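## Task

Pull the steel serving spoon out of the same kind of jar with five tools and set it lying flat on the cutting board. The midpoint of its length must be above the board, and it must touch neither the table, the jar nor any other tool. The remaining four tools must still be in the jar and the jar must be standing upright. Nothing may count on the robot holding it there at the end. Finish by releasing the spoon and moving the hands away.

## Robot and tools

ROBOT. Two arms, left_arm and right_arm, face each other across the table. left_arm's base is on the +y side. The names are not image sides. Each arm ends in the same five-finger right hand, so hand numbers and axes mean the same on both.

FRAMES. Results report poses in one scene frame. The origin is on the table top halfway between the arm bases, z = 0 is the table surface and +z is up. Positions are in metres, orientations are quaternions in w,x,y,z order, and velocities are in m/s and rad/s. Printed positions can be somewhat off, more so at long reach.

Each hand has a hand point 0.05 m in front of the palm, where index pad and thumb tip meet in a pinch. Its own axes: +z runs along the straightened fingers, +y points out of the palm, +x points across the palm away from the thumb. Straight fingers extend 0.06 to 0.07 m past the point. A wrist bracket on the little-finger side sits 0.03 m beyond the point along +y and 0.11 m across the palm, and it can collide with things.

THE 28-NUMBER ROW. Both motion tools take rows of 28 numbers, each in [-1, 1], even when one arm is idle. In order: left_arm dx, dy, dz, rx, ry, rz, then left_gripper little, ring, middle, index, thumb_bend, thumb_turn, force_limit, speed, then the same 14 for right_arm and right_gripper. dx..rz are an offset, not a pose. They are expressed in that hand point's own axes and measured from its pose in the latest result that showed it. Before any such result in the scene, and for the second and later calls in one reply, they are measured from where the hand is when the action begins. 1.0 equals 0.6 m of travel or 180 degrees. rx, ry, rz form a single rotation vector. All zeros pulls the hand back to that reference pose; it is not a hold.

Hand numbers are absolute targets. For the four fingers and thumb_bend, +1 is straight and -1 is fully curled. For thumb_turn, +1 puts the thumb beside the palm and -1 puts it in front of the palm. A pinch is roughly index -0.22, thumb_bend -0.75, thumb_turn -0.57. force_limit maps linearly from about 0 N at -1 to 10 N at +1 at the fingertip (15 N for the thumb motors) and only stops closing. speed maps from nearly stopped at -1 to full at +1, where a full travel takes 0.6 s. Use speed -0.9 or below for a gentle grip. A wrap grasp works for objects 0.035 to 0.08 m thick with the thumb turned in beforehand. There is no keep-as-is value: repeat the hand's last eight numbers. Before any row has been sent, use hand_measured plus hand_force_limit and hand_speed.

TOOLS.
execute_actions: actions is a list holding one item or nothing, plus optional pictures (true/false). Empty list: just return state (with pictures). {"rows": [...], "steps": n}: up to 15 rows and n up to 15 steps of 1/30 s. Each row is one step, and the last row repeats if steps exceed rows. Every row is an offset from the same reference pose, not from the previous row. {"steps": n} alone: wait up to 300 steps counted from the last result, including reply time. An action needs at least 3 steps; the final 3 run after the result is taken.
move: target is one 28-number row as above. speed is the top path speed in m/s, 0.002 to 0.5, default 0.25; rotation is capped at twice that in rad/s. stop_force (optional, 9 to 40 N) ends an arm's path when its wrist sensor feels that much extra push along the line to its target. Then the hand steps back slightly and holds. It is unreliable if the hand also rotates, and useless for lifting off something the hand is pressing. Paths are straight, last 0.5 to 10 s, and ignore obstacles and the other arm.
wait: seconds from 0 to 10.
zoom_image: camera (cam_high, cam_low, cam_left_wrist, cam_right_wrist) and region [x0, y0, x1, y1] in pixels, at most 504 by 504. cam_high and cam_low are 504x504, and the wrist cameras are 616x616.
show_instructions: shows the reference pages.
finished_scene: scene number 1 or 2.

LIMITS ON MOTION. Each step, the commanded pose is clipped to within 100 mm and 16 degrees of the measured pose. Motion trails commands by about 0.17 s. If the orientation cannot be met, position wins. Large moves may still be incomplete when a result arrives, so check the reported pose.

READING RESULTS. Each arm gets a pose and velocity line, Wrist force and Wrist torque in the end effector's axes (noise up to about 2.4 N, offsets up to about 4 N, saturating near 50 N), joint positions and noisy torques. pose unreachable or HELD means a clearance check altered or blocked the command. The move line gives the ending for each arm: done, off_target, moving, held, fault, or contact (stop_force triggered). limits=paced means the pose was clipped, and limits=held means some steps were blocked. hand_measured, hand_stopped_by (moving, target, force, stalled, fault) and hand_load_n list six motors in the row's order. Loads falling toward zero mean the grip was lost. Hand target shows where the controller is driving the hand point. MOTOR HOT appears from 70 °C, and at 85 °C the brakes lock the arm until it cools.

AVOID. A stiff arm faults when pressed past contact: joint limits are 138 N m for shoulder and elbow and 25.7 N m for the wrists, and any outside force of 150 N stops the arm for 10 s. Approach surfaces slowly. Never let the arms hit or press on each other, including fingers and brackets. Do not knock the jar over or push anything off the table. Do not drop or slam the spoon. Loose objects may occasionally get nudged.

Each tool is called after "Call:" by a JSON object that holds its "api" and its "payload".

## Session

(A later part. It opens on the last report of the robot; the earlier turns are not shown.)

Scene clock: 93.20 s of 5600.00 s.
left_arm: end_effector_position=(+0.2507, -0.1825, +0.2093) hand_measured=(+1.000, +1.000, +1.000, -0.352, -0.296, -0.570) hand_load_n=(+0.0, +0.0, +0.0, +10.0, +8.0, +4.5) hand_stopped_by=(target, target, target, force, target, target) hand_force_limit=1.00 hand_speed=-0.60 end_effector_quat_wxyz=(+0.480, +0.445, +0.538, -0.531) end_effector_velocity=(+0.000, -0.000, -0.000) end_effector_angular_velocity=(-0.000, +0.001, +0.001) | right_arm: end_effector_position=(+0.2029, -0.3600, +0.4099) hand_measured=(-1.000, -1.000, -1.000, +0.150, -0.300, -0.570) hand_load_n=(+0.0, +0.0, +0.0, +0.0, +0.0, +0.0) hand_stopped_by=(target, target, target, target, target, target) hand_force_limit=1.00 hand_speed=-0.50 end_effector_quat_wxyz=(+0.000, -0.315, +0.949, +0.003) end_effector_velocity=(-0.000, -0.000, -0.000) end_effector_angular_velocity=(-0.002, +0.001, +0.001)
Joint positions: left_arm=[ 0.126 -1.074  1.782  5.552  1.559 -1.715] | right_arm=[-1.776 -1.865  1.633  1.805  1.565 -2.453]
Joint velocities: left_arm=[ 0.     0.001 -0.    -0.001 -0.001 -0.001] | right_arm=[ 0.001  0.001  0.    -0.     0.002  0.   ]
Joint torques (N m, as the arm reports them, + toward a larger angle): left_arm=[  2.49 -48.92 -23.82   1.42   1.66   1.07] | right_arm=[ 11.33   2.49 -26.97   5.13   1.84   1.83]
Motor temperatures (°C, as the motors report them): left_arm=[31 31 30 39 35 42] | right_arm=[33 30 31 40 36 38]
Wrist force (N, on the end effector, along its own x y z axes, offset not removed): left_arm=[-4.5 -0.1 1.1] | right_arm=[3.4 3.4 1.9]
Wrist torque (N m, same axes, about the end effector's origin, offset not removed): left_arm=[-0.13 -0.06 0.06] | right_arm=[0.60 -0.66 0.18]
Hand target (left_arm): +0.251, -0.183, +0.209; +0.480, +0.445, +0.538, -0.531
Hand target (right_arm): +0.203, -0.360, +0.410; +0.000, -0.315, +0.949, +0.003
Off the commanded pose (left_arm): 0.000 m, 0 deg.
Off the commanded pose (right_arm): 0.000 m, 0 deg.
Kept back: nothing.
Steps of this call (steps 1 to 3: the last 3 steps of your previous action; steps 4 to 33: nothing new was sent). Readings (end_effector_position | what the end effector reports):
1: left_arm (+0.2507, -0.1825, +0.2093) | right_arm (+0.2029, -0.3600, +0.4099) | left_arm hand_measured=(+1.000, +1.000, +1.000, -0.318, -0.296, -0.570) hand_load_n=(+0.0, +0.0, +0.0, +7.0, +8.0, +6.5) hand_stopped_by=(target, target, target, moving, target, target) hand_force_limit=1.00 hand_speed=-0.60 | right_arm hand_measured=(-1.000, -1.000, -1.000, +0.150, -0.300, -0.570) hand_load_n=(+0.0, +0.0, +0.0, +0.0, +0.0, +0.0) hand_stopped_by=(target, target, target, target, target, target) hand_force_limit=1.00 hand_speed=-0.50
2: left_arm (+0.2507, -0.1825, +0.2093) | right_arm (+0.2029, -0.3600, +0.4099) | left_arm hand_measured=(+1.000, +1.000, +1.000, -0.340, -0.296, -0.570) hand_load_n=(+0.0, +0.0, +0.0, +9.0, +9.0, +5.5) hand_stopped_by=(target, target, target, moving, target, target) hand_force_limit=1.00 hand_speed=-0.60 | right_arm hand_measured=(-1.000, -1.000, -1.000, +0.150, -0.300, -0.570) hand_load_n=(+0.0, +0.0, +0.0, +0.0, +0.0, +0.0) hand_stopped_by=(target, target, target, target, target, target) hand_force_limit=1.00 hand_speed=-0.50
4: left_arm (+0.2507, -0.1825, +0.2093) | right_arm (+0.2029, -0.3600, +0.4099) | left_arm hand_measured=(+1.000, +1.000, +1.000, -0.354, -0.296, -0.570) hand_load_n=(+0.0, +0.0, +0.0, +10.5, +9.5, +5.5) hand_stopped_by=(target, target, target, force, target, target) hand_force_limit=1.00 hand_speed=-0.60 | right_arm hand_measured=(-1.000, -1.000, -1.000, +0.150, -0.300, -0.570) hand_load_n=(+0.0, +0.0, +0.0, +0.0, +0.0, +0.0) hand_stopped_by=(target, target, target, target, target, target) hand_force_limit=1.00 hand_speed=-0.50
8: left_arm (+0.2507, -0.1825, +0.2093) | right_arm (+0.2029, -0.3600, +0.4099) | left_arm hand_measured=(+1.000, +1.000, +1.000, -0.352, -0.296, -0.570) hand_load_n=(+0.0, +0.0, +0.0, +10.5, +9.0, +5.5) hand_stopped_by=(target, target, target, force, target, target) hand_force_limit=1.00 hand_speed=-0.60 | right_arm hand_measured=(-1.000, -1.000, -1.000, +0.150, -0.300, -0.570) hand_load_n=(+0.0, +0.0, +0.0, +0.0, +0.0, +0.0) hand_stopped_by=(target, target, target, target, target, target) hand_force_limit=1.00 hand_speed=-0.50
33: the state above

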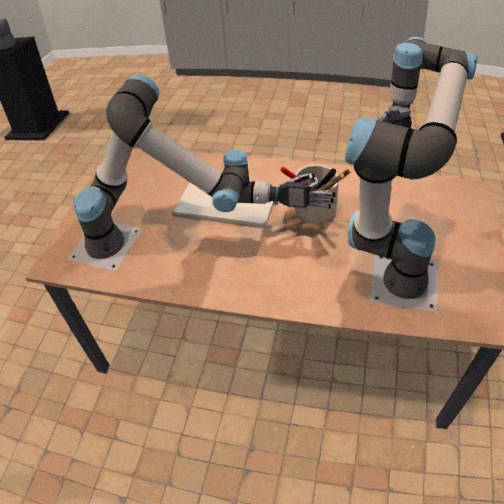

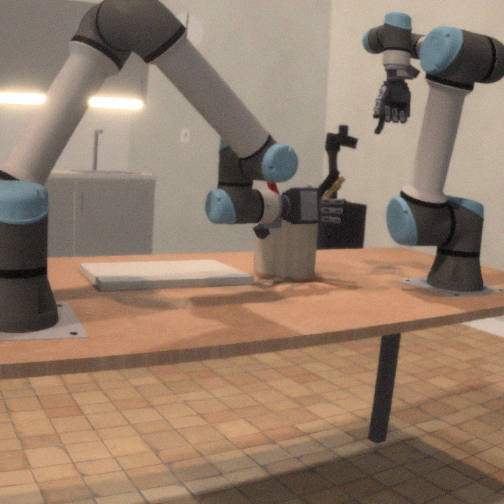

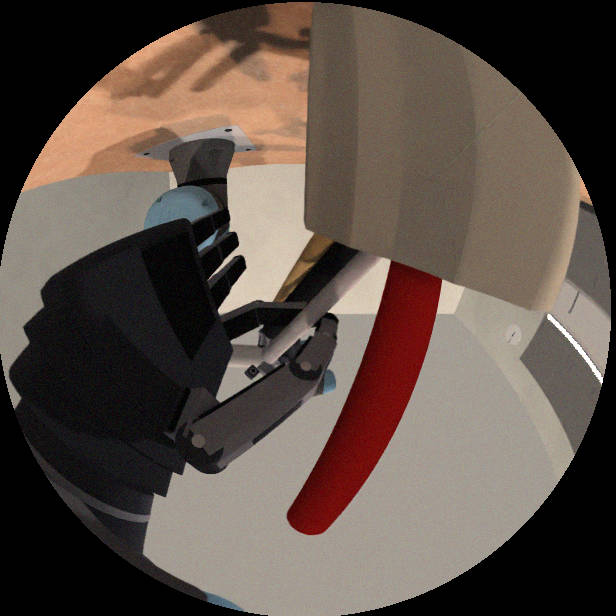

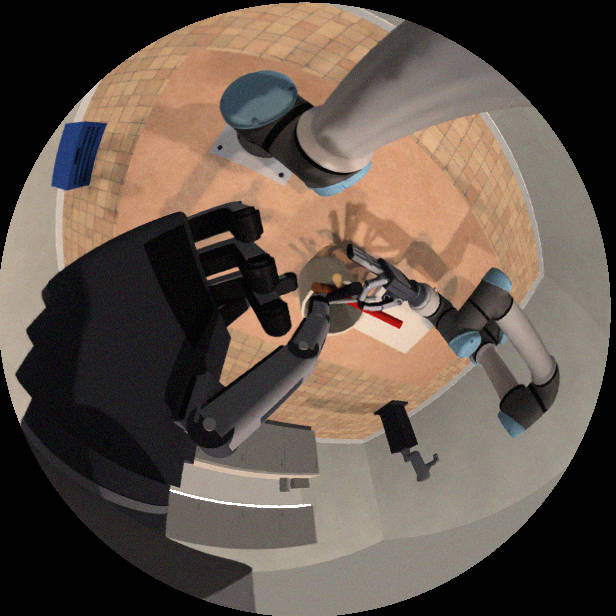

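Call:
{"api": "move", "payload": {"target": [-0.012,0.016,0,0,0,0,1,1,1,0.15,-0.3,-0.57,1,-0.3,0,0,0,0,0,0,-1,-1,-1,0.15,-0.3,-0.57,1,-0.5], "speed": 0.006}}

Call:
{"api": "zoom_image", "payload": {"camera": "cam_right_wrist", "region": [260,200,460,360]}}

Call:
{"api": "zoom_image", "payload": {"camera": "cam_left_wrist", "region": [180,180,480,480]}}

Scene clock: 95.80 s of 5600.00 s.
left_arm: end_effector_position=(+0.2610, -0.1819, +0.2150) hand_measured=(+1.000, +1.000, +1.000, +0.150, -0.300, -0.570) hand_load_n=(+0.0, +0.0, +0.0, +0.0, +0.0, +0.0) hand_stopped_by=(target, target, target, target, target, target) hand_force_limit=1.00 hand_speed=-0.30 end_effector_quat_wxyz=(+0.480, +0.445, +0.538, -0.531) end_effector_velocity=(+0.002, +0.000, +0.001) end_effector_angular_velocity=(-0.002, -0.000, +0.001) | right_arm: end_effector_position=(+0.2029, -0.3600, +0.4099) hand_measured=(-1.000, -1.000, -1.000, +0.150, -0.300, -0.570) hand_load_n=(+0.0, +0.0, +0.0, +0.0, +0.0, +0.0) hand_stopped_by=(target, target, target, target, target, target) hand_force_limit=1.00 hand_speed=-0.50 end_effector_quat_wxyz=(+0.000, -0.315, +0.949, +0.003) end_effector_velocity=(-0.000, -0.000, +0.000) end_effector_angular_velocity=(+0.000, -0.001, +0.002)
Joint positions: left_arm=[ 0.147 -1.078  1.77   5.568  1.58  -1.716] | right_arm=[-1.776 -1.865  1.633  1.805  1.565 -2.453]
Joint velocities: left_arm=[ 0.004 -0.001 -0.002  0.001  0.003  0.   ] | right_arm=[-0.    -0.    -0.     0.    -0.    -0.003]
Joint torques (N m, as the arm reports them, + toward a larger angle): left_arm=[  8.71 -52.06 -27.39   0.86   2.2   -2.18] | right_arm=[ 10.82   2.58 -27.67   5.12   1.67   1.62]
Motor temperatures (°C, as the motors report them): left_arm=[31 31 30 39 35 42] | right_arm=[33 30 31 40 36 38]
Wrist force (N, on the end effector, along its own x y z axes, offset not removed): left_arm=[-0.2 -1.8 0.6] | right_arm=[2.5 2.0 1.7]
Wrist torque (N m, same axes, about the end effector's origin, offset not removed): left_arm=[-0.19 -0.16 0.08] | right_arm=[0.41 -0.71 0.28]
Hand target (left_arm): +0.261, -0.182, +0.215; +0.480, +0.445, +0.538, -0.531
Hand target (right_arm): +0.203, -0.360, +0.410; +0.000, -0.315, +0.949, +0.003
Off the commanded pose (left_arm): 0.000 m, 0 deg.
Off the commanded pose (right_arm): 0.000 m, 0 deg.
Kept back: nothing.
move: done

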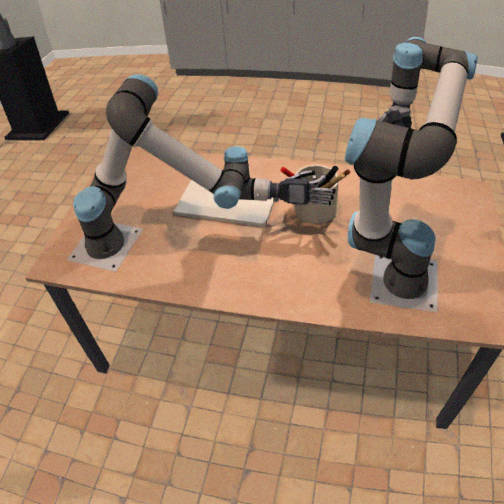

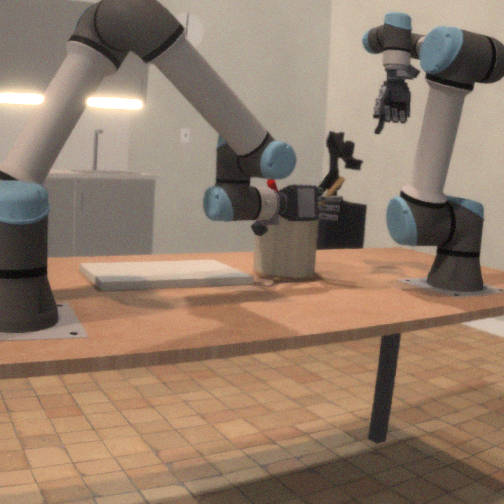

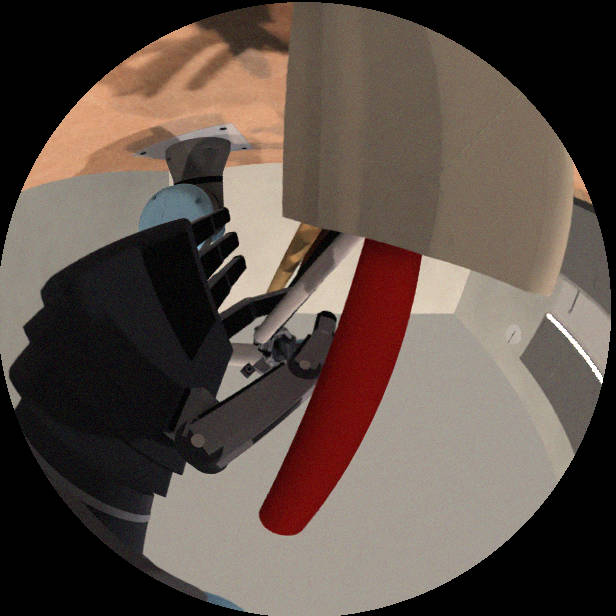

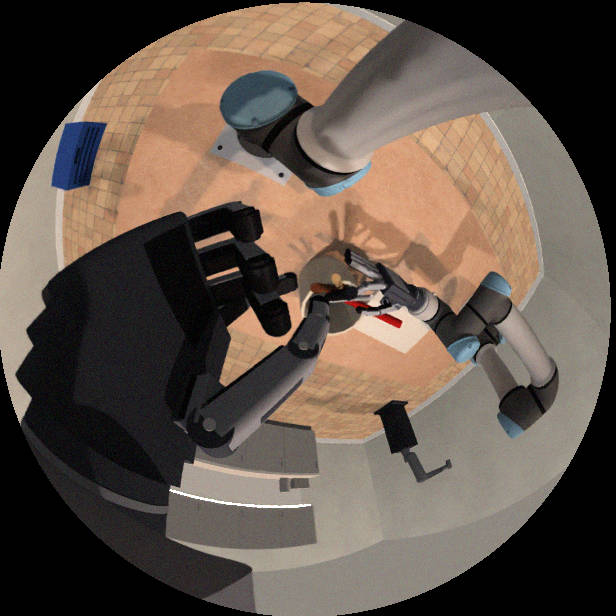

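Region (260, 200, 460, 360) of cam_right_wrist's 616x616 image, scaled by 2.520, with more detail than that image has; it fills the top 403 rows of this view, and the rest is white.

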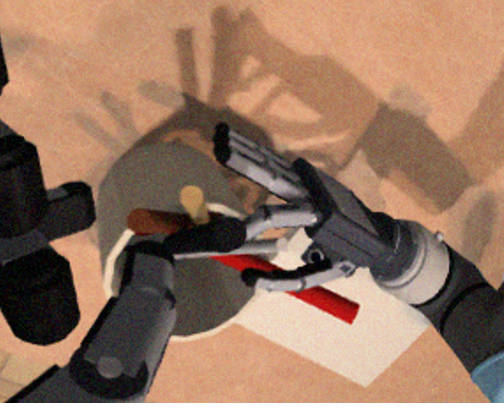

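Region (180, 180, 480, 480) of cam_left_wrist's 616x616 image, scaled by 1.680, with more detail than that image has.

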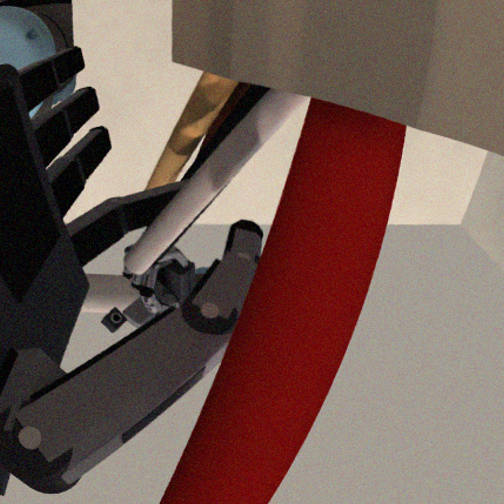

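Call:
{"api": "move", "payload": {"target": [0.014,0,0,0,0,0,1,1,1,0.15,-0.3,-0.57,1,-0.3,0,0,0,0,0,0,-1,-1,-1,0.15,-0.3,-0.57,1,-0.5], "speed": 0.006}}

Call:
{"api": "execute_actions", "payload": {"actions": [{"rows":[[0,0,0,0,0,0,1,1,1,-0.8,-0.3,-0.57,1,-0.6,0,0,0,0,0,0,-1,-1,-1,0.15,-0.3,-0.57,1,-0.5]],"steps":15}]}}

Call:
{"api": "wait", "payload": {"seconds": 1.5}}

Call:
{"api": "zoom_image", "payload": {"camera": "cam_left_wrist", "region": [180,180,480,480]}}

Call:
{"api": "zoom_image", "payload": {"camera": "cam_right_wrist", "region": [260,200,460,360]}}

Scene clock: 97.67 s of 5600.00 s.
left_arm: end_effector_position=(+0.2599, -0.1822, +0.2069) hand_measured=(+1.000, +1.000, +1.000, +0.150, -0.300, -0.570) hand_load_n=(+0.0, +0.0, +0.0, +0.0, +0.0, +0.0) hand_stopped_by=(target, target, target, target, target, target) hand_force_limit=1.00 hand_speed=-0.30 end_effector_quat_wxyz=(+0.480, +0.445, +0.538, -0.531) end_effector_velocity=(+0.000, -0.000, -0.003) end_effector_angular_velocity=(+0.001, -0.001, +0.000) | right_arm: end_effector_position=(+0.2029, -0.3600, +0.4099) hand_measured=(-1.000, -1.000, -1.000, +0.150, -0.300, -0.570) hand_load_n=(+0.0, +0.0, +0.0, +0.0, +0.0, +0.0) hand_stopped_by=(target, target, target, target, target, target) hand_force_limit=1.00 hand_speed=-0.50 end_effector_quat_wxyz=(+0.000, -0.315, +0.949, +0.003) end_effector_velocity=(+0.000, +0.000, +0.000) end_effector_angular_velocity=(+0.001, -0.000, -0.001)
Joint positions: left_arm=[ 0.144 -1.066  1.776  5.549  1.577 -1.716] | right_arm=[-1.776 -1.865  1.633  1.805  1.565 -2.453]
Joint velocities: left_arm=[-0.     0.004  0.001 -0.004 -0.     0.001] | right_arm=[ 0.    -0.    -0.     0.    -0.001  0.001]
Joint torques (N m, as the arm reports them, + toward a larger angle): left_arm=[ -7.85 -29.46 -10.98  -3.91  -2.05   1.6 ] | right_arm=[ 10.86   2.54 -27.26   5.21   1.6    1.75]
Motor temperatures (°C, as the motors report them): left_arm=[31 31 30 39 35 42] | right_arm=[33 30 31 40 36 38]
Wrist force (N, on the end effector, along its own x y z axes, offset not removed): left_arm=[0.0 -1.9 0.2] | right_arm=[1.3 2.5 3.7]
Wrist torque (N m, same axes, about the end effector's origin, offset not removed): left_arm=[-0.28 -0.26 0.06] | right_arm=[0.25 -0.46 0.07]
Hand target (left_arm): +0.260, -0.182, +0.207; +0.480, +0.445, +0.538, -0.531
Hand target (right_arm): +0.203, -0.360, +0.410; +0.000, -0.315, +0.949, +0.003
Off the commanded pose (left_arm): 0.000 m, 0 deg.
Off the commanded pose (right_arm): 0.000 m, 0 deg.
Kept back: nothing.
move: done

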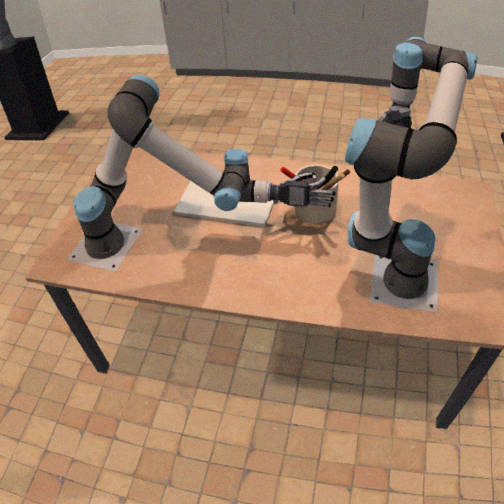

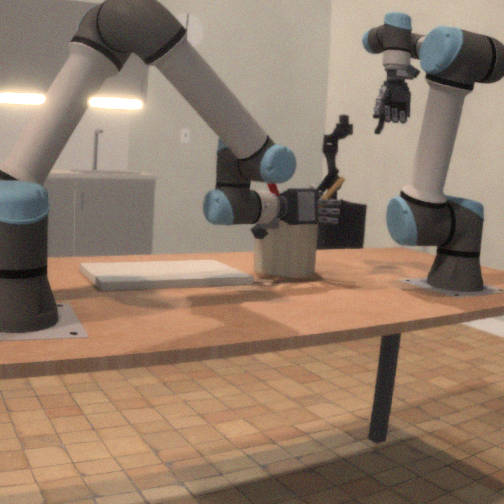

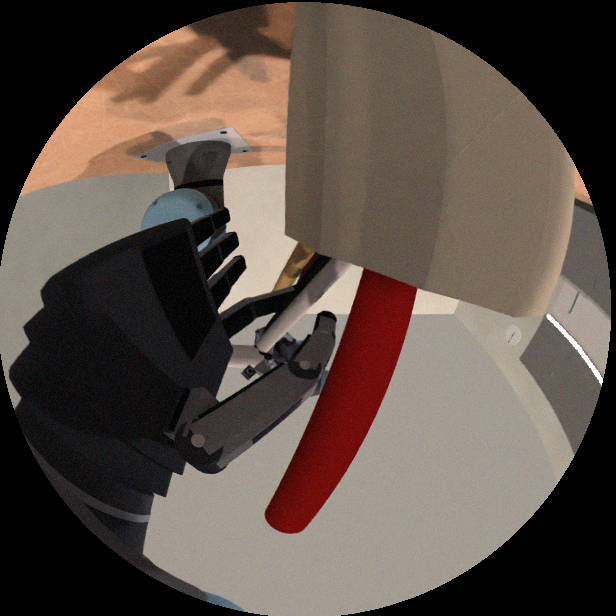

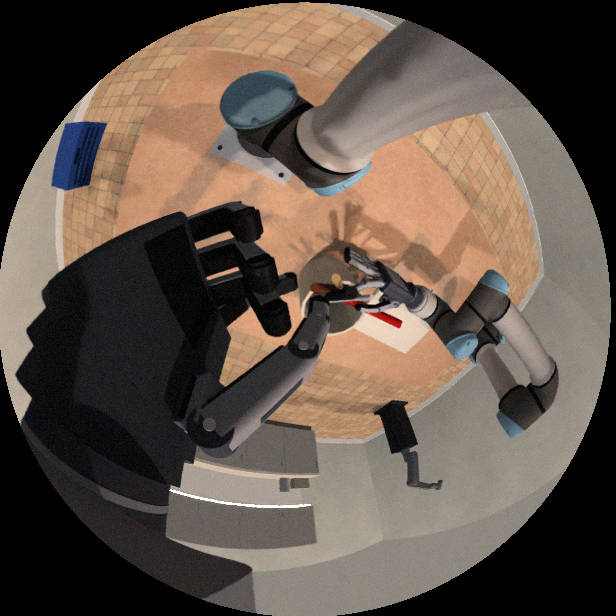

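Scene clock: 98.07 s of 5600.00 s.
left_arm: end_effector_position=(+0.2598, -0.1822, +0.2068) hand_measured=(+1.000, +1.000, +1.000, -0.048, -0.300, -0.570) hand_load_n=(+0.0, +0.0, +0.0, +0.0, +0.0, +0.0) hand_stopped_by=(target, target, target, moving, target, target) hand_force_limit=1.00 hand_speed=-0.60 end_effector_quat_wxyz=(+0.480, +0.445, +0.538, -0.531) end_effector_velocity=(+0.000, +0.000, -0.001) end_effector_angular_velocity=(+0.001, -0.000, +0.000) | right_arm: end_effector_position=(+0.2029, -0.3600, +0.4099) hand_measured=(-1.000, -1.000, -1.000, +0.150, -0.300, -0.570) hand_load_n=(+0.0, +0.0, +0.0, +0.0, +0.0, +0.0) hand_stopped_by=(target, target, target, target, target, target) hand_force_limit=1.00 hand_speed=-0.50 end_effector_quat_wxyz=(+0.000, -0.315, +0.949, +0.003) end_effector_velocity=(+0.000, -0.000, +0.000) end_effector_angular_velocity=(+0.000, -0.000, -0.001)
Joint positions: left_arm=[ 0.144 -1.066  1.776  5.549  1.577 -1.716] | right_arm=[-1.776 -1.865  1.633  1.805  1.565 -2.453]
Joint velocities: left_arm=[ 0.     0.001  0.    -0.    -0.     0.   ] | right_arm=[-0.001  0.    -0.    -0.    -0.    -0.   ]
Joint torques (N m, as the arm reports them, + toward a larger angle): left_arm=[ -3.68 -43.78 -21.31  -1.84  -1.57   2.13] | right_arm=[ 11.2    2.01 -26.97   5.16   1.71   1.9 ]
Motor temperatures (°C, as the motors report them): left_arm=[31 31 30 39 35 42] | right_arm=[33 30 31 40 36 38]
Wrist force (N, on the end effector, along its own x y z axes, offset not removed): left_arm=[0.9 -0.5 0.1] | right_arm=[1.6 1.2 3.8]
Wrist torque (N m, same axes, about the end effector's origin, offset not removed): left_arm=[-0.06 -0.41 0.13] | right_arm=[0.19 -0.55 0.07]
Steps of this call (steps 1 to 12: the first 12 steps of this action). Readings (end_effector_position | what the end effector reports):
1: left_arm (+0.2599, -0.1822, +0.2068) | right_arm (+0.2029, -0.3600, +0.4099) | left_arm hand_measured=(+1.000, +1.000, +1.000, +0.150, -0.300, -0.570) hand_load_n=(+0.0, +0.0, +0.0, +0.0, +0.0, +0.0) hand_stopped_by=(target, target, target, moving, target, target) hand_force_limit=1.00 hand_speed=-0.60 | right_arm hand_measured=(-1.000, -1.000, -1.000, +0.150, -0.300, -0.570) hand_load_n=(+0.0, +0.0, +0.0, +0.0, +0.0, +0.0) hand_stopped_by=(target, target, target, target, target, target) hand_force_limit=1.00 hand_speed=-0.50
2: left_arm (+0.2598, -0.1822, +0.2068) | right_arm (+0.2029, -0.3600, +0.4099) | left_arm hand_measured=(+1.000, +1.000, +1.000, +0.150, -0.300, -0.570) hand_load_n=(+0.0, +0.0, +0.0, +0.0, +0.0, +0.0) hand_stopped_by=(target, target, target, moving, target, target) hand_force_limit=1.00 hand_speed=-0.60 | right_arm hand_measured=(-1.000, -1.000, -1.000, +0.150, -0.300, -0.570) hand_load_n=(+0.0, +0.0, +0.0, +0.0, +0.0, +0.0) hand_stopped_by=(target, target, target, target, target, target) hand_force_limit=1.00 hand_speed=-0.50
4: left_arm (+0.2598, -0.1822, +0.2068) | right_arm (+0.2029, -0.3600, +0.4099) | left_arm hand_measured=(+1.000, +1.000, +1.000, +0.130, -0.300, -0.570) hand_load_n=(+0.0, +0.0, +0.0, +0.0, +0.0, +0.0) hand_stopped_by=(target, target, target, moving, target, target) hand_force_limit=1.00 hand_speed=-0.60 | right_arm hand_measured=(-1.000, -1.000, -1.000, +0.150, -0.300, -0.570) hand_load_n=(+0.0, +0.0, +0.0, +0.0, +0.0, +0.0) hand_stopped_by=(target, target, target, target, target, target) hand_force_limit=1.00 hand_speed=-0.50
8: left_arm (+0.2598, -0.1822, +0.2068) | right_arm (+0.2029, -0.3600, +0.4099) | left_arm hand_measured=(+1.000, +1.000, +1.000, +0.040, -0.300, -0.570) hand_load_n=(+0.0, +0.0, +0.0, +0.0, +0.0, +0.0) hand_stopped_by=(target, target, target, moving, target, target) hand_force_limit=1.00 hand_speed=-0.60 | right_arm hand_measured=(-1.000, -1.000, -1.000, +0.150, -0.300, -0.570) hand_load_n=(+0.0, +0.0, +0.0, +0.0, +0.0, +0.0) hand_stopped_by=(target, target, target, target, target, target) hand_force_limit=1.00 hand_speed=-0.50
12: the state above

Scene clock: 99.67 s of 5600.00 s.
left_arm: end_effector_position=(+0.2599, -0.1822, +0.2069) hand_measured=(+1.000, +1.000, +1.000, -0.344, -0.298, -0.570) hand_load_n=(+0.0, +0.0, +0.0, +10.5, +4.0, -0.5) hand_stopped_by=(target, target, target, force, target, target) hand_force_limit=1.00 hand_speed=-0.60 end_effector_quat_wxyz=(+0.480, +0.445, +0.538, -0.531) end_effector_velocity=(+0.000, -0.000, -0.001) end_effector_angular_velocity=(-0.001, +0.003, -0.000) | right_arm: end_effector_position=(+0.2029, -0.3600, +0.4099) hand_measured=(-1.000, -1.000, -1.000, +0.150, -0.300, -0.570) hand_load_n=(+0.0, +0.0, +0.0, +0.0, +0.0, +0.0) hand_stopped_by=(target, target, target, target, target, target) hand_force_limit=1.00 hand_speed=-0.50 end_effector_quat_wxyz=(+0.000, -0.315, +0.949, +0.003) end_effector_velocity=(+0.000, +0.000, -0.000) end_effector_angular_velocity=(-0.000, +0.001, -0.000)
Joint positions: left_arm=[ 0.144 -1.066  1.776  5.549  1.577 -1.716] | right_arm=[-1.776 -1.865  1.633  1.805  1.565 -2.453]
Joint velocities: left_arm=[ 0.     0.001  0.    -0.002  0.001 -0.003] | right_arm=[ 0.001  0.001  0.    -0.     0.001  0.001]
Joint torques (N m, as the arm reports them, + toward a larger angle): left_arm=[  6.69 -52.35 -23.26   1.03   1.74   2.12] | right_arm=[ 10.52   2.15 -27.04   5.07   1.76   1.76]
Motor temperatures (°C, as the motors report them): left_arm=[31 31 30 39 35 42] | right_arm=[33 30 31 40 36 38]
Wrist force (N, on the end effector, along its own x y z axes, offset not removed): left_arm=[0.2 -1.1 1.2] | right_arm=[0.3 2.2 2.5]
Wrist torque (N m, same axes, about the end effector's origin, offset not removed): left_arm=[-0.21 -0.38 0.01] | right_arm=[0.40 -0.25 0.10]
Hand target (left_arm): +0.260, -0.182, +0.207; +0.480, +0.445, +0.538, -0.531
Hand target (right_arm): +0.203, -0.360, +0.410; +0.000, -0.315, +0.949, +0.003
Off the commanded pose (left_arm): 0.000 m, 0 deg.
Off the commanded pose (right_arm): 0.000 m, 0 deg.
Kept back: nothing.
Steps of this call (steps 1 to 3: the last 3 steps of your previous action; steps 4 to 48: nothing new was sent). Readings (end_effector_position | what the end effector reports):
1: left_arm (+0.2598, -0.1822, +0.2068) | right_arm (+0.2029, -0.3600, +0.4099) | left_arm hand_measured=(+1.000, +1.000, +1.000, -0.070, -0.300, -0.570) hand_load_n=(+0.0, +0.0, +0.0, +0.0, +0.0, +0.0) hand_stopped_by=(target, target, target, moving, target, target) hand_force_limit=1.00 hand_speed=-0.60 | right_arm hand_measured=(-1.000, -1.000, -1.000, +0.150, -0.300, -0.570) hand_load_n=(+0.0, +0.0, +0.0, +0.0, +0.0, +0.0) hand_stopped_by=(target, target, target, target, target, target) hand_force_limit=1.00 hand_speed=-0.50
2: left_arm (+0.2598, -0.1822, +0.2068) | right_arm (+0.2029, -0.3600, +0.4099) | left_arm hand_measured=(+1.000, +1.000, +1.000, -0.092, -0.300, -0.570) hand_load_n=(+0.0, +0.0, +0.0, +0.0, +0.0, +0.0) hand_stopped_by=(target, target, target, moving, target, target) hand_force_limit=1.00 hand_speed=-0.60 | right_arm hand_measured=(-1.000, -1.000, -1.000, +0.150, -0.300, -0.570) hand_load_n=(+0.0, +0.0, +0.0, +0.0, +0.0, +0.0) hand_stopped_by=(target, target, target, target, target, target) hand_force_limit=1.00 hand_speed=-0.50
4: left_arm (+0.2598, -0.1822, +0.2068) | right_arm (+0.2029, -0.3600, +0.4099) | left_arm hand_measured=(+1.000, +1.000, +1.000, -0.136, -0.300, -0.570) hand_load_n=(+0.0, +0.0, +0.0, +0.0, +0.0, +0.0) hand_stopped_by=(target, target, target, moving, target, target) hand_force_limit=1.00 hand_speed=-0.60 | right_arm hand_measured=(-1.000, -1.000, -1.000, +0.150, -0.300, -0.570) hand_load_n=(+0.0, +0.0, +0.0, +0.0, +0.0, +0.0) hand_stopped_by=(target, target, target, target, target, target) hand_force_limit=1.00 hand_speed=-0.50
8: left_arm (+0.2598, -0.1822, +0.2068) | right_arm (+0.2029, -0.3600, +0.4099) | left_arm hand_measured=(+1.000, +1.000, +1.000, -0.226, -0.300, -0.570) hand_load_n=(+0.0, +0.0, +0.0, +0.5, +0.0, +0.0) hand_stopped_by=(target, target, target, moving, target, target) hand_force_limit=1.00 hand_speed=-0.60 | right_arm hand_measured=(-1.000, -1.000, -1.000, +0.150, -0.300, -0.570) hand_load_n=(+0.0, +0.0, +0.0, +0.0, +0.0, +0.0) hand_stopped_by=(target, target, target, target, target, target) hand_force_limit=1.00 hand_speed=-0.50
48: the state above

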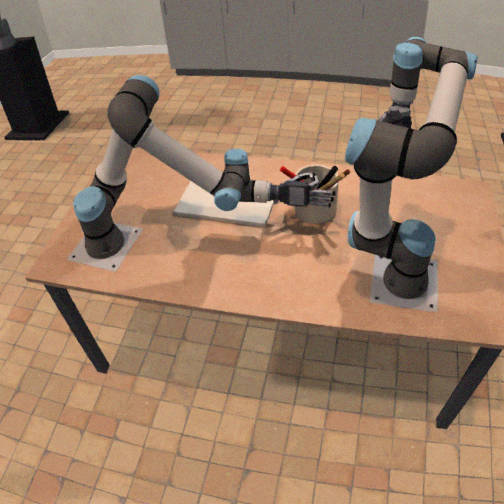

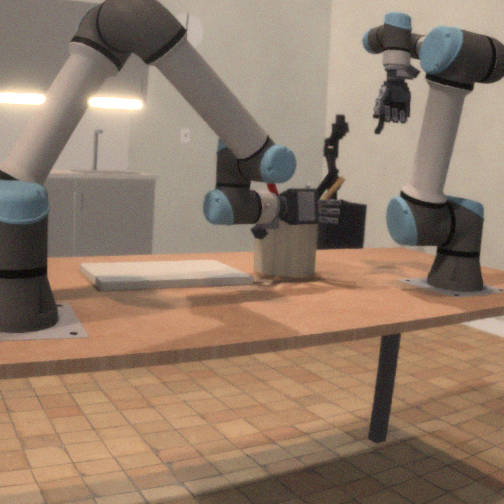

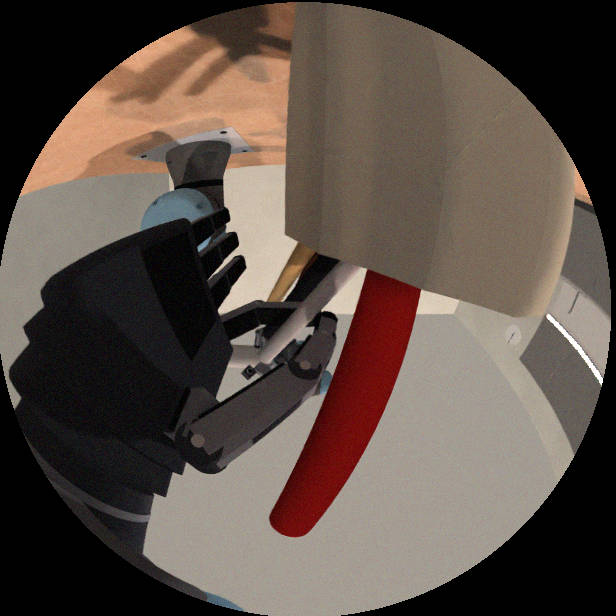

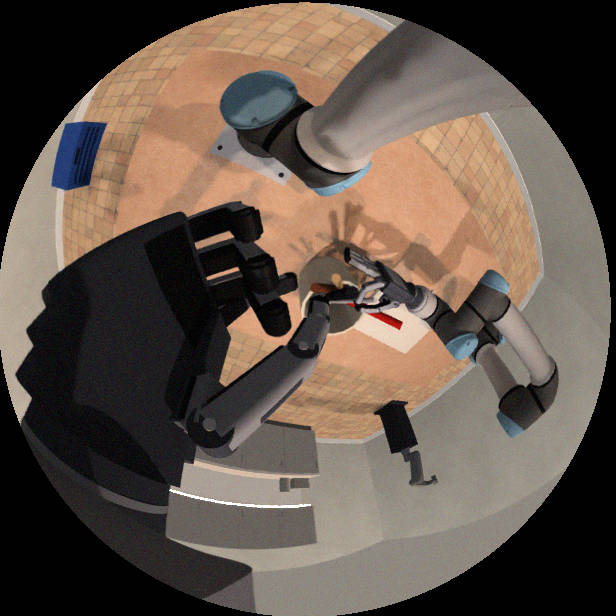

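Region (180, 180, 480, 480) of cam_left_wrist's 616x616 image, scaled by 1.680, with more detail than that image has.

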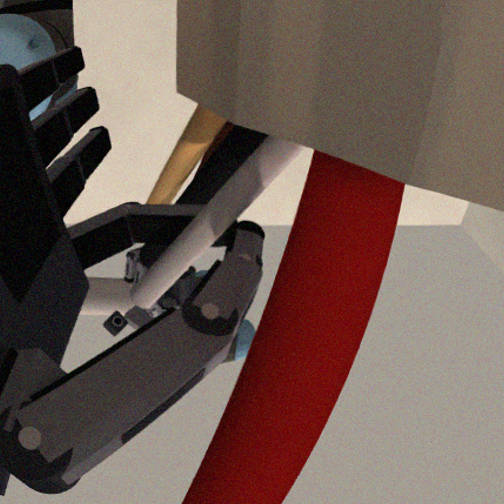

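Region (260, 200, 460, 360) of cam_right_wrist's 616x616 image, scaled by 2.520, with more detail than that image has; it fills the top 403 rows of this view, and the rest is white.

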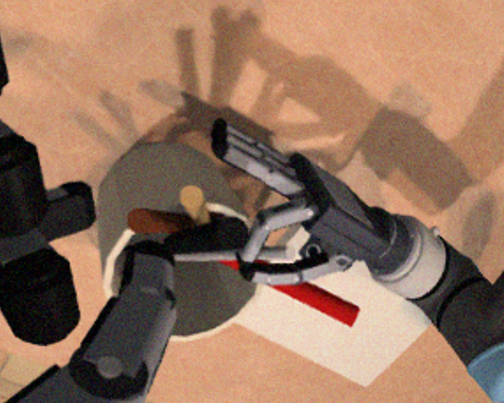

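Call:
{"api": "move", "payload": {"target": [0.006,0,-0.025,0,0,0,1,1,1,0.15,-0.3,-0.57,1,-0.3,0,0,0,0,0,0,-1,-1,-1,0.15,-0.3,-0.57,1,-0.5], "speed": 0.006}}

Call:
{"api": "zoom_image", "payload": {"camera": "cam_left_wrist", "region": [180,180,480,480]}}

Call:
{"api": "zoom_image", "payload": {"camera": "cam_right_wrist", "region": [260,200,460,360]}}

Scene clock: 102.70 s of 5600.00 s.
left_arm: end_effector_position=(+0.2587, -0.1675, +0.2030) hand_measured=(+1.000, +1.000, +1.000, +0.150, -0.300, -0.570) hand_load_n=(+0.0, +0.0, +0.0, +0.0, +0.0, +0.0) hand_stopped_by=(target, target, target, target, target, target) hand_force_limit=1.00 hand_speed=-0.30 end_effector_quat_wxyz=(+0.480, +0.445, +0.538, -0.531) end_effector_velocity=(+0.001, +0.002, -0.000) end_effector_angular_velocity=(+0.000, -0.000, +0.001) | right_arm: end_effector_position=(+0.2029, -0.3600, +0.4099) hand_measured=(-1.000, -1.000, -1.000, +0.150, -0.300, -0.570) hand_load_n=(+0.0, +0.0, +0.0, +0.0, +0.0, +0.0) hand_stopped_by=(target, target, target, target, target, target) hand_force_limit=1.00 hand_speed=-0.50 end_effector_quat_wxyz=(+0.000, -0.315, +0.949, +0.003) end_effector_velocity=(+0.000, +0.000, +0.000) end_effector_angular_velocity=(+0.002, -0.000, +0.001)
Joint positions: left_arm=[ 0.143 -1.086  1.824  5.522  1.577 -1.716] | right_arm=[-1.776 -1.865  1.633  1.805  1.565 -2.453]
Joint velocities: left_arm=[ 0.001 -0.003  0.006 -0.002 -0.     0.   ] | right_arm=[-0.     0.     0.    -0.    -0.002 -0.002]
Joint torques (N m, as the arm reports them, + toward a larger angle): left_arm=[ -7.11 -51.3  -11.04  -4.02  -2.06   2.3 ] | right_arm=[ 11.07   1.95 -26.83   5.05   1.68   1.66]
Motor temperatures (°C, as the motors report them): left_arm=[31 31 30 39 35 42] | right_arm=[33 30 31 40 36 38]
Wrist force (N, on the end effector, along its own x y z axes, offset not removed): left_arm=[-0.1 -0.9 0.6] | right_arm=[1.7 2.1 2.4]
Wrist torque (N m, same axes, about the end effector's origin, offset not removed): left_arm=[-0.13 -0.28 0.09] | right_arm=[0.35 -0.43 0.13]
Hand target (left_arm): +0.259, -0.167, +0.203; +0.480, +0.445, +0.538, -0.531
Hand target (right_arm): +0.203, -0.360, +0.410; +0.000, -0.315, +0.949, +0.003
Off the commanded pose (left_arm): 0.000 m, 0 deg.
Off the commanded pose (right_arm): 0.000 m, 0 deg.
Kept back: nothing.
move: done

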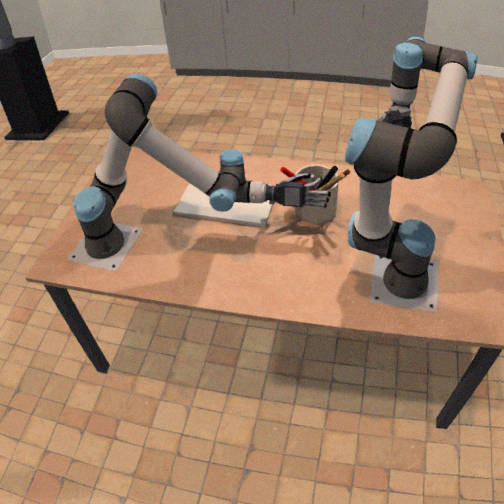

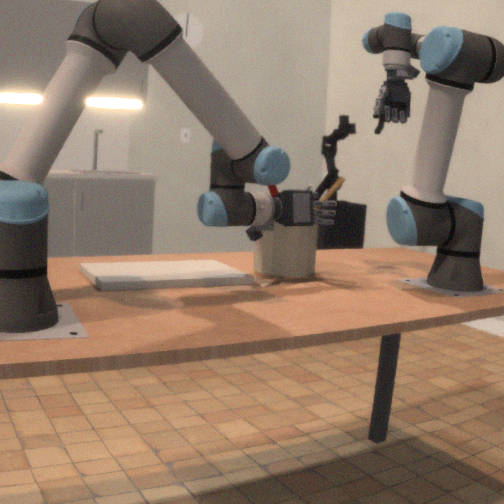

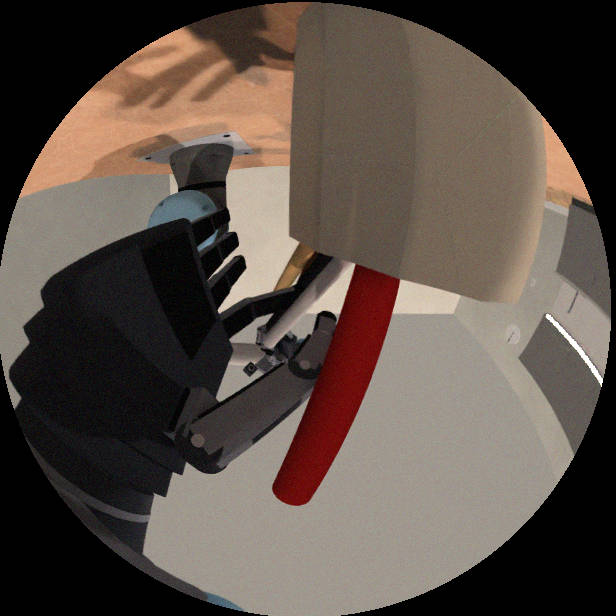

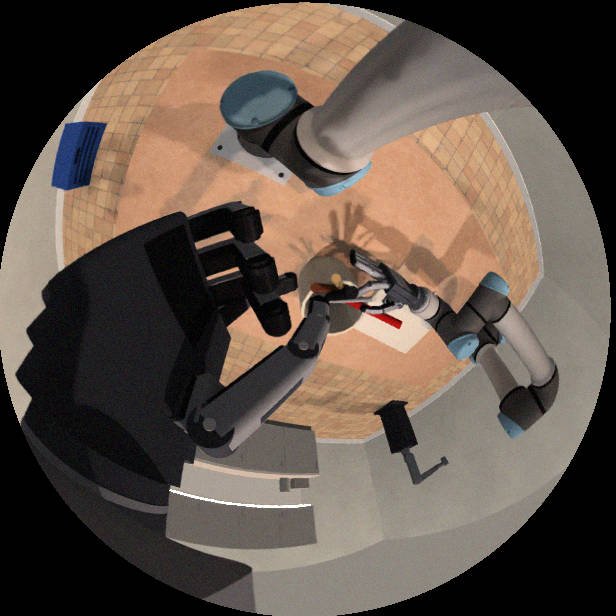

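Region (180, 180, 480, 480) of cam_left_wrist's 616x616 image, scaled by 1.680, with more detail than that image has.

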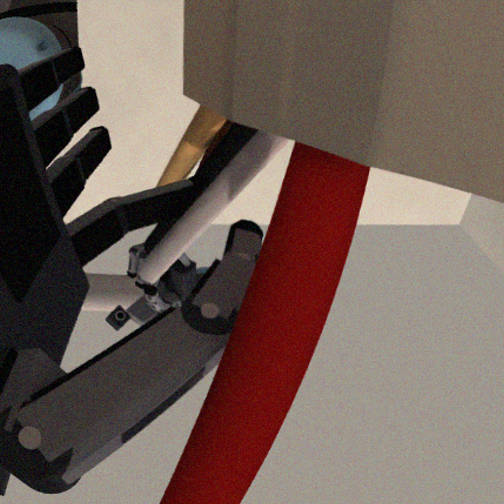

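Region (260, 200, 460, 360) of cam_right_wrist's 616x616 image, scaled by 2.520, with more detail than that image has; it fills the top 403 rows of this view, and the rest is white.

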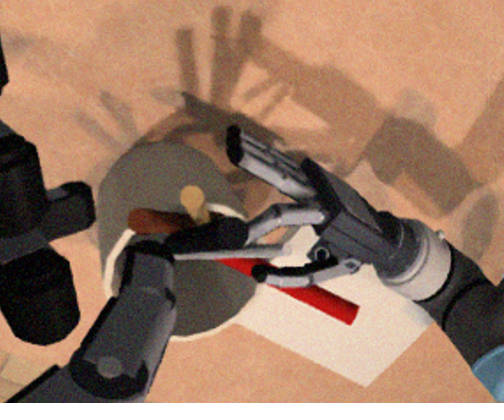

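Call:
{"api": "move", "payload": {"target": [0.022,0,0,0,0,0,1,1,1,0.35,-0.3,-0.57,1,-0.3,0,0,0,0,0,0,-1,-1,-1,0.15,-0.3,-0.57,1,-0.5], "speed": 0.006}}

Call:
{"api": "zoom_image", "payload": {"camera": "cam_left_wrist", "region": [180,180,480,480]}}

Call:
{"api": "zoom_image", "payload": {"camera": "cam_right_wrist", "region": [260,200,460,360]}}

Scene clock: 105.33 s of 5600.00 s.
left_arm: end_effector_position=(+0.2569, -0.1679, +0.1902) hand_measured=(+1.000, +1.000, +1.000, +0.350, -0.300, -0.570) hand_load_n=(+0.0, +0.0, +0.0, +0.0, +0.0, +0.0) hand_stopped_by=(target, target, target, target, target, target) hand_force_limit=1.00 hand_speed=-0.30 end_effector_quat_wxyz=(+0.480, +0.445, +0.538, -0.531) end_effector_velocity=(-0.000, +0.000, -0.002) end_effector_angular_velocity=(+0.001, +0.001, +0.000) | right_arm: end_effector_position=(+0.2029, -0.3600, +0.4099) hand_measured=(-1.000, -1.000, -1.000, +0.150, -0.300, -0.570) hand_load_n=(+0.0, +0.0, +0.0, +0.0, +0.0, +0.0) hand_stopped_by=(target, target, target, target, target, target) hand_force_limit=1.00 hand_speed=-0.50 end_effector_quat_wxyz=(+0.000, -0.315, +0.949, +0.003) end_effector_velocity=(+0.000, -0.000, -0.000) end_effector_angular_velocity=(-0.000, +0.000, -0.001)
Joint positions: left_arm=[ 0.14  -1.066  1.833  5.492  1.573 -1.715] | right_arm=[-1.776 -1.865  1.633  1.805  1.565 -2.453]
Joint velocities: left_arm=[-0.001  0.003  0.002 -0.004 -0.001 -0.001] | right_arm=[-0.001  0.     0.    -0.     0.     0.   ]
Joint torques (N m, as the arm reports them, + toward a larger angle): left_arm=[ -6.9  -30.72 -12.43  -4.11  -2.13   2.41] | right_arm=[ 10.71   1.99 -27.32   5.21   1.62   1.69]
Motor temperatures (°C, as the motors report them): left_arm=[31 31 30 39 35 42] | right_arm=[33 30 31 40 36 38]
Wrist force (N, on the end effector, along its own x y z axes, offset not removed): left_arm=[-0.1 -0.9 0.9] | right_arm=[2.3 1.0 2.5]
Wrist torque (N m, same axes, about the end effector's origin, offset not removed): left_arm=[-0.16 -0.30 0.05] | right_arm=[0.20 -0.60 0.12]
Hand target (left_arm): +0.257, -0.168, +0.190; +0.480, +0.445, +0.538, -0.531
Hand target (right_arm): +0.203, -0.360, +0.410; +0.000, -0.315, +0.949, +0.003
Off the commanded pose (left_arm): 0.000 m, 0 deg.
Off the commanded pose (right_arm): 0.000 m, 0 deg.
Kept back: nothing.
move: done

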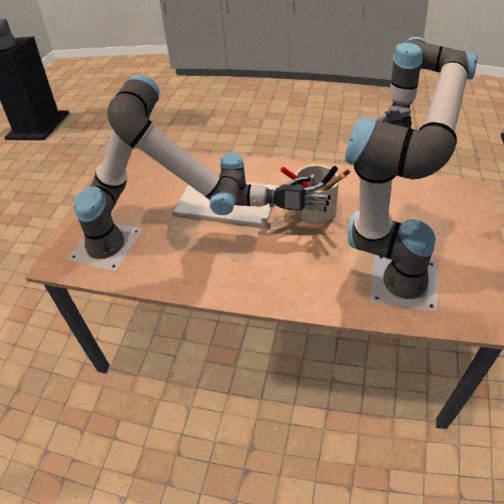

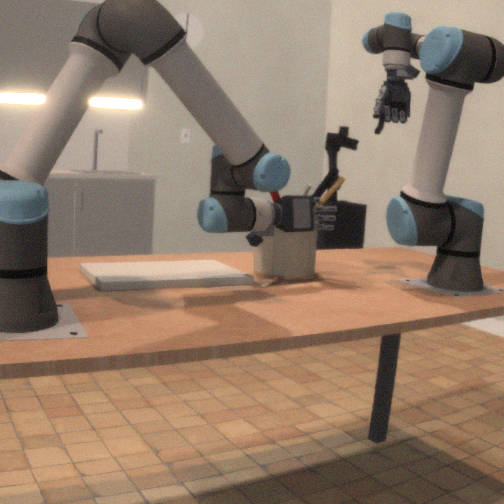

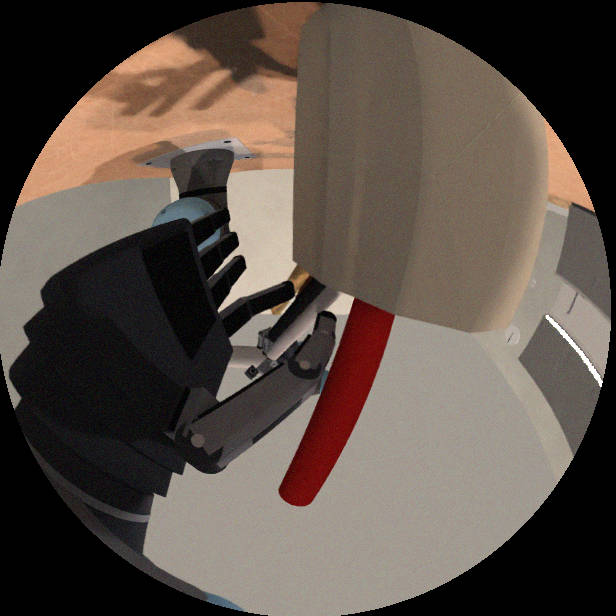

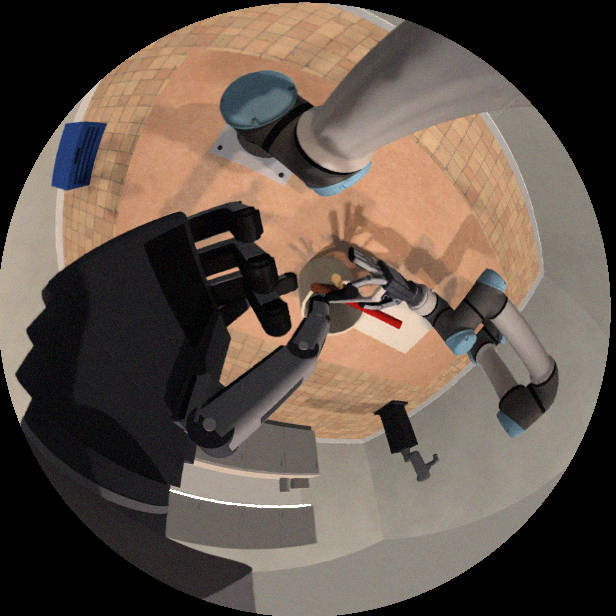

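Region (180, 180, 480, 480) of cam_left_wrist's 616x616 image, scaled by 1.680, with more detail than that image has.

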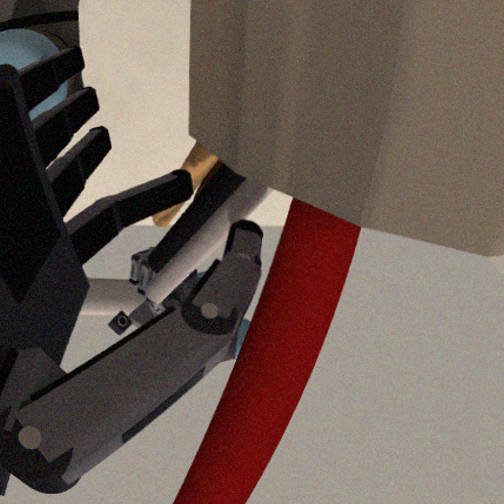

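Region (260, 200, 460, 360) of cam_right_wrist's 616x616 image, scaled by 2.520, with more detail than that image has; it fills the top 403 rows of this view, and the rest is white.

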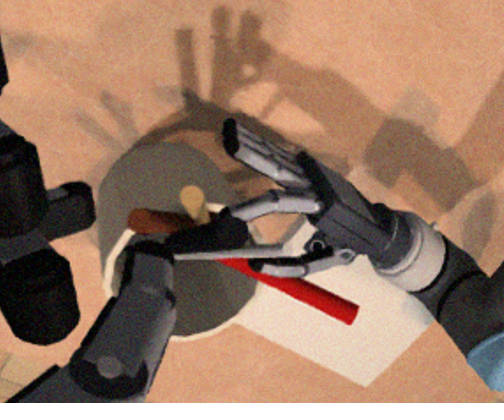

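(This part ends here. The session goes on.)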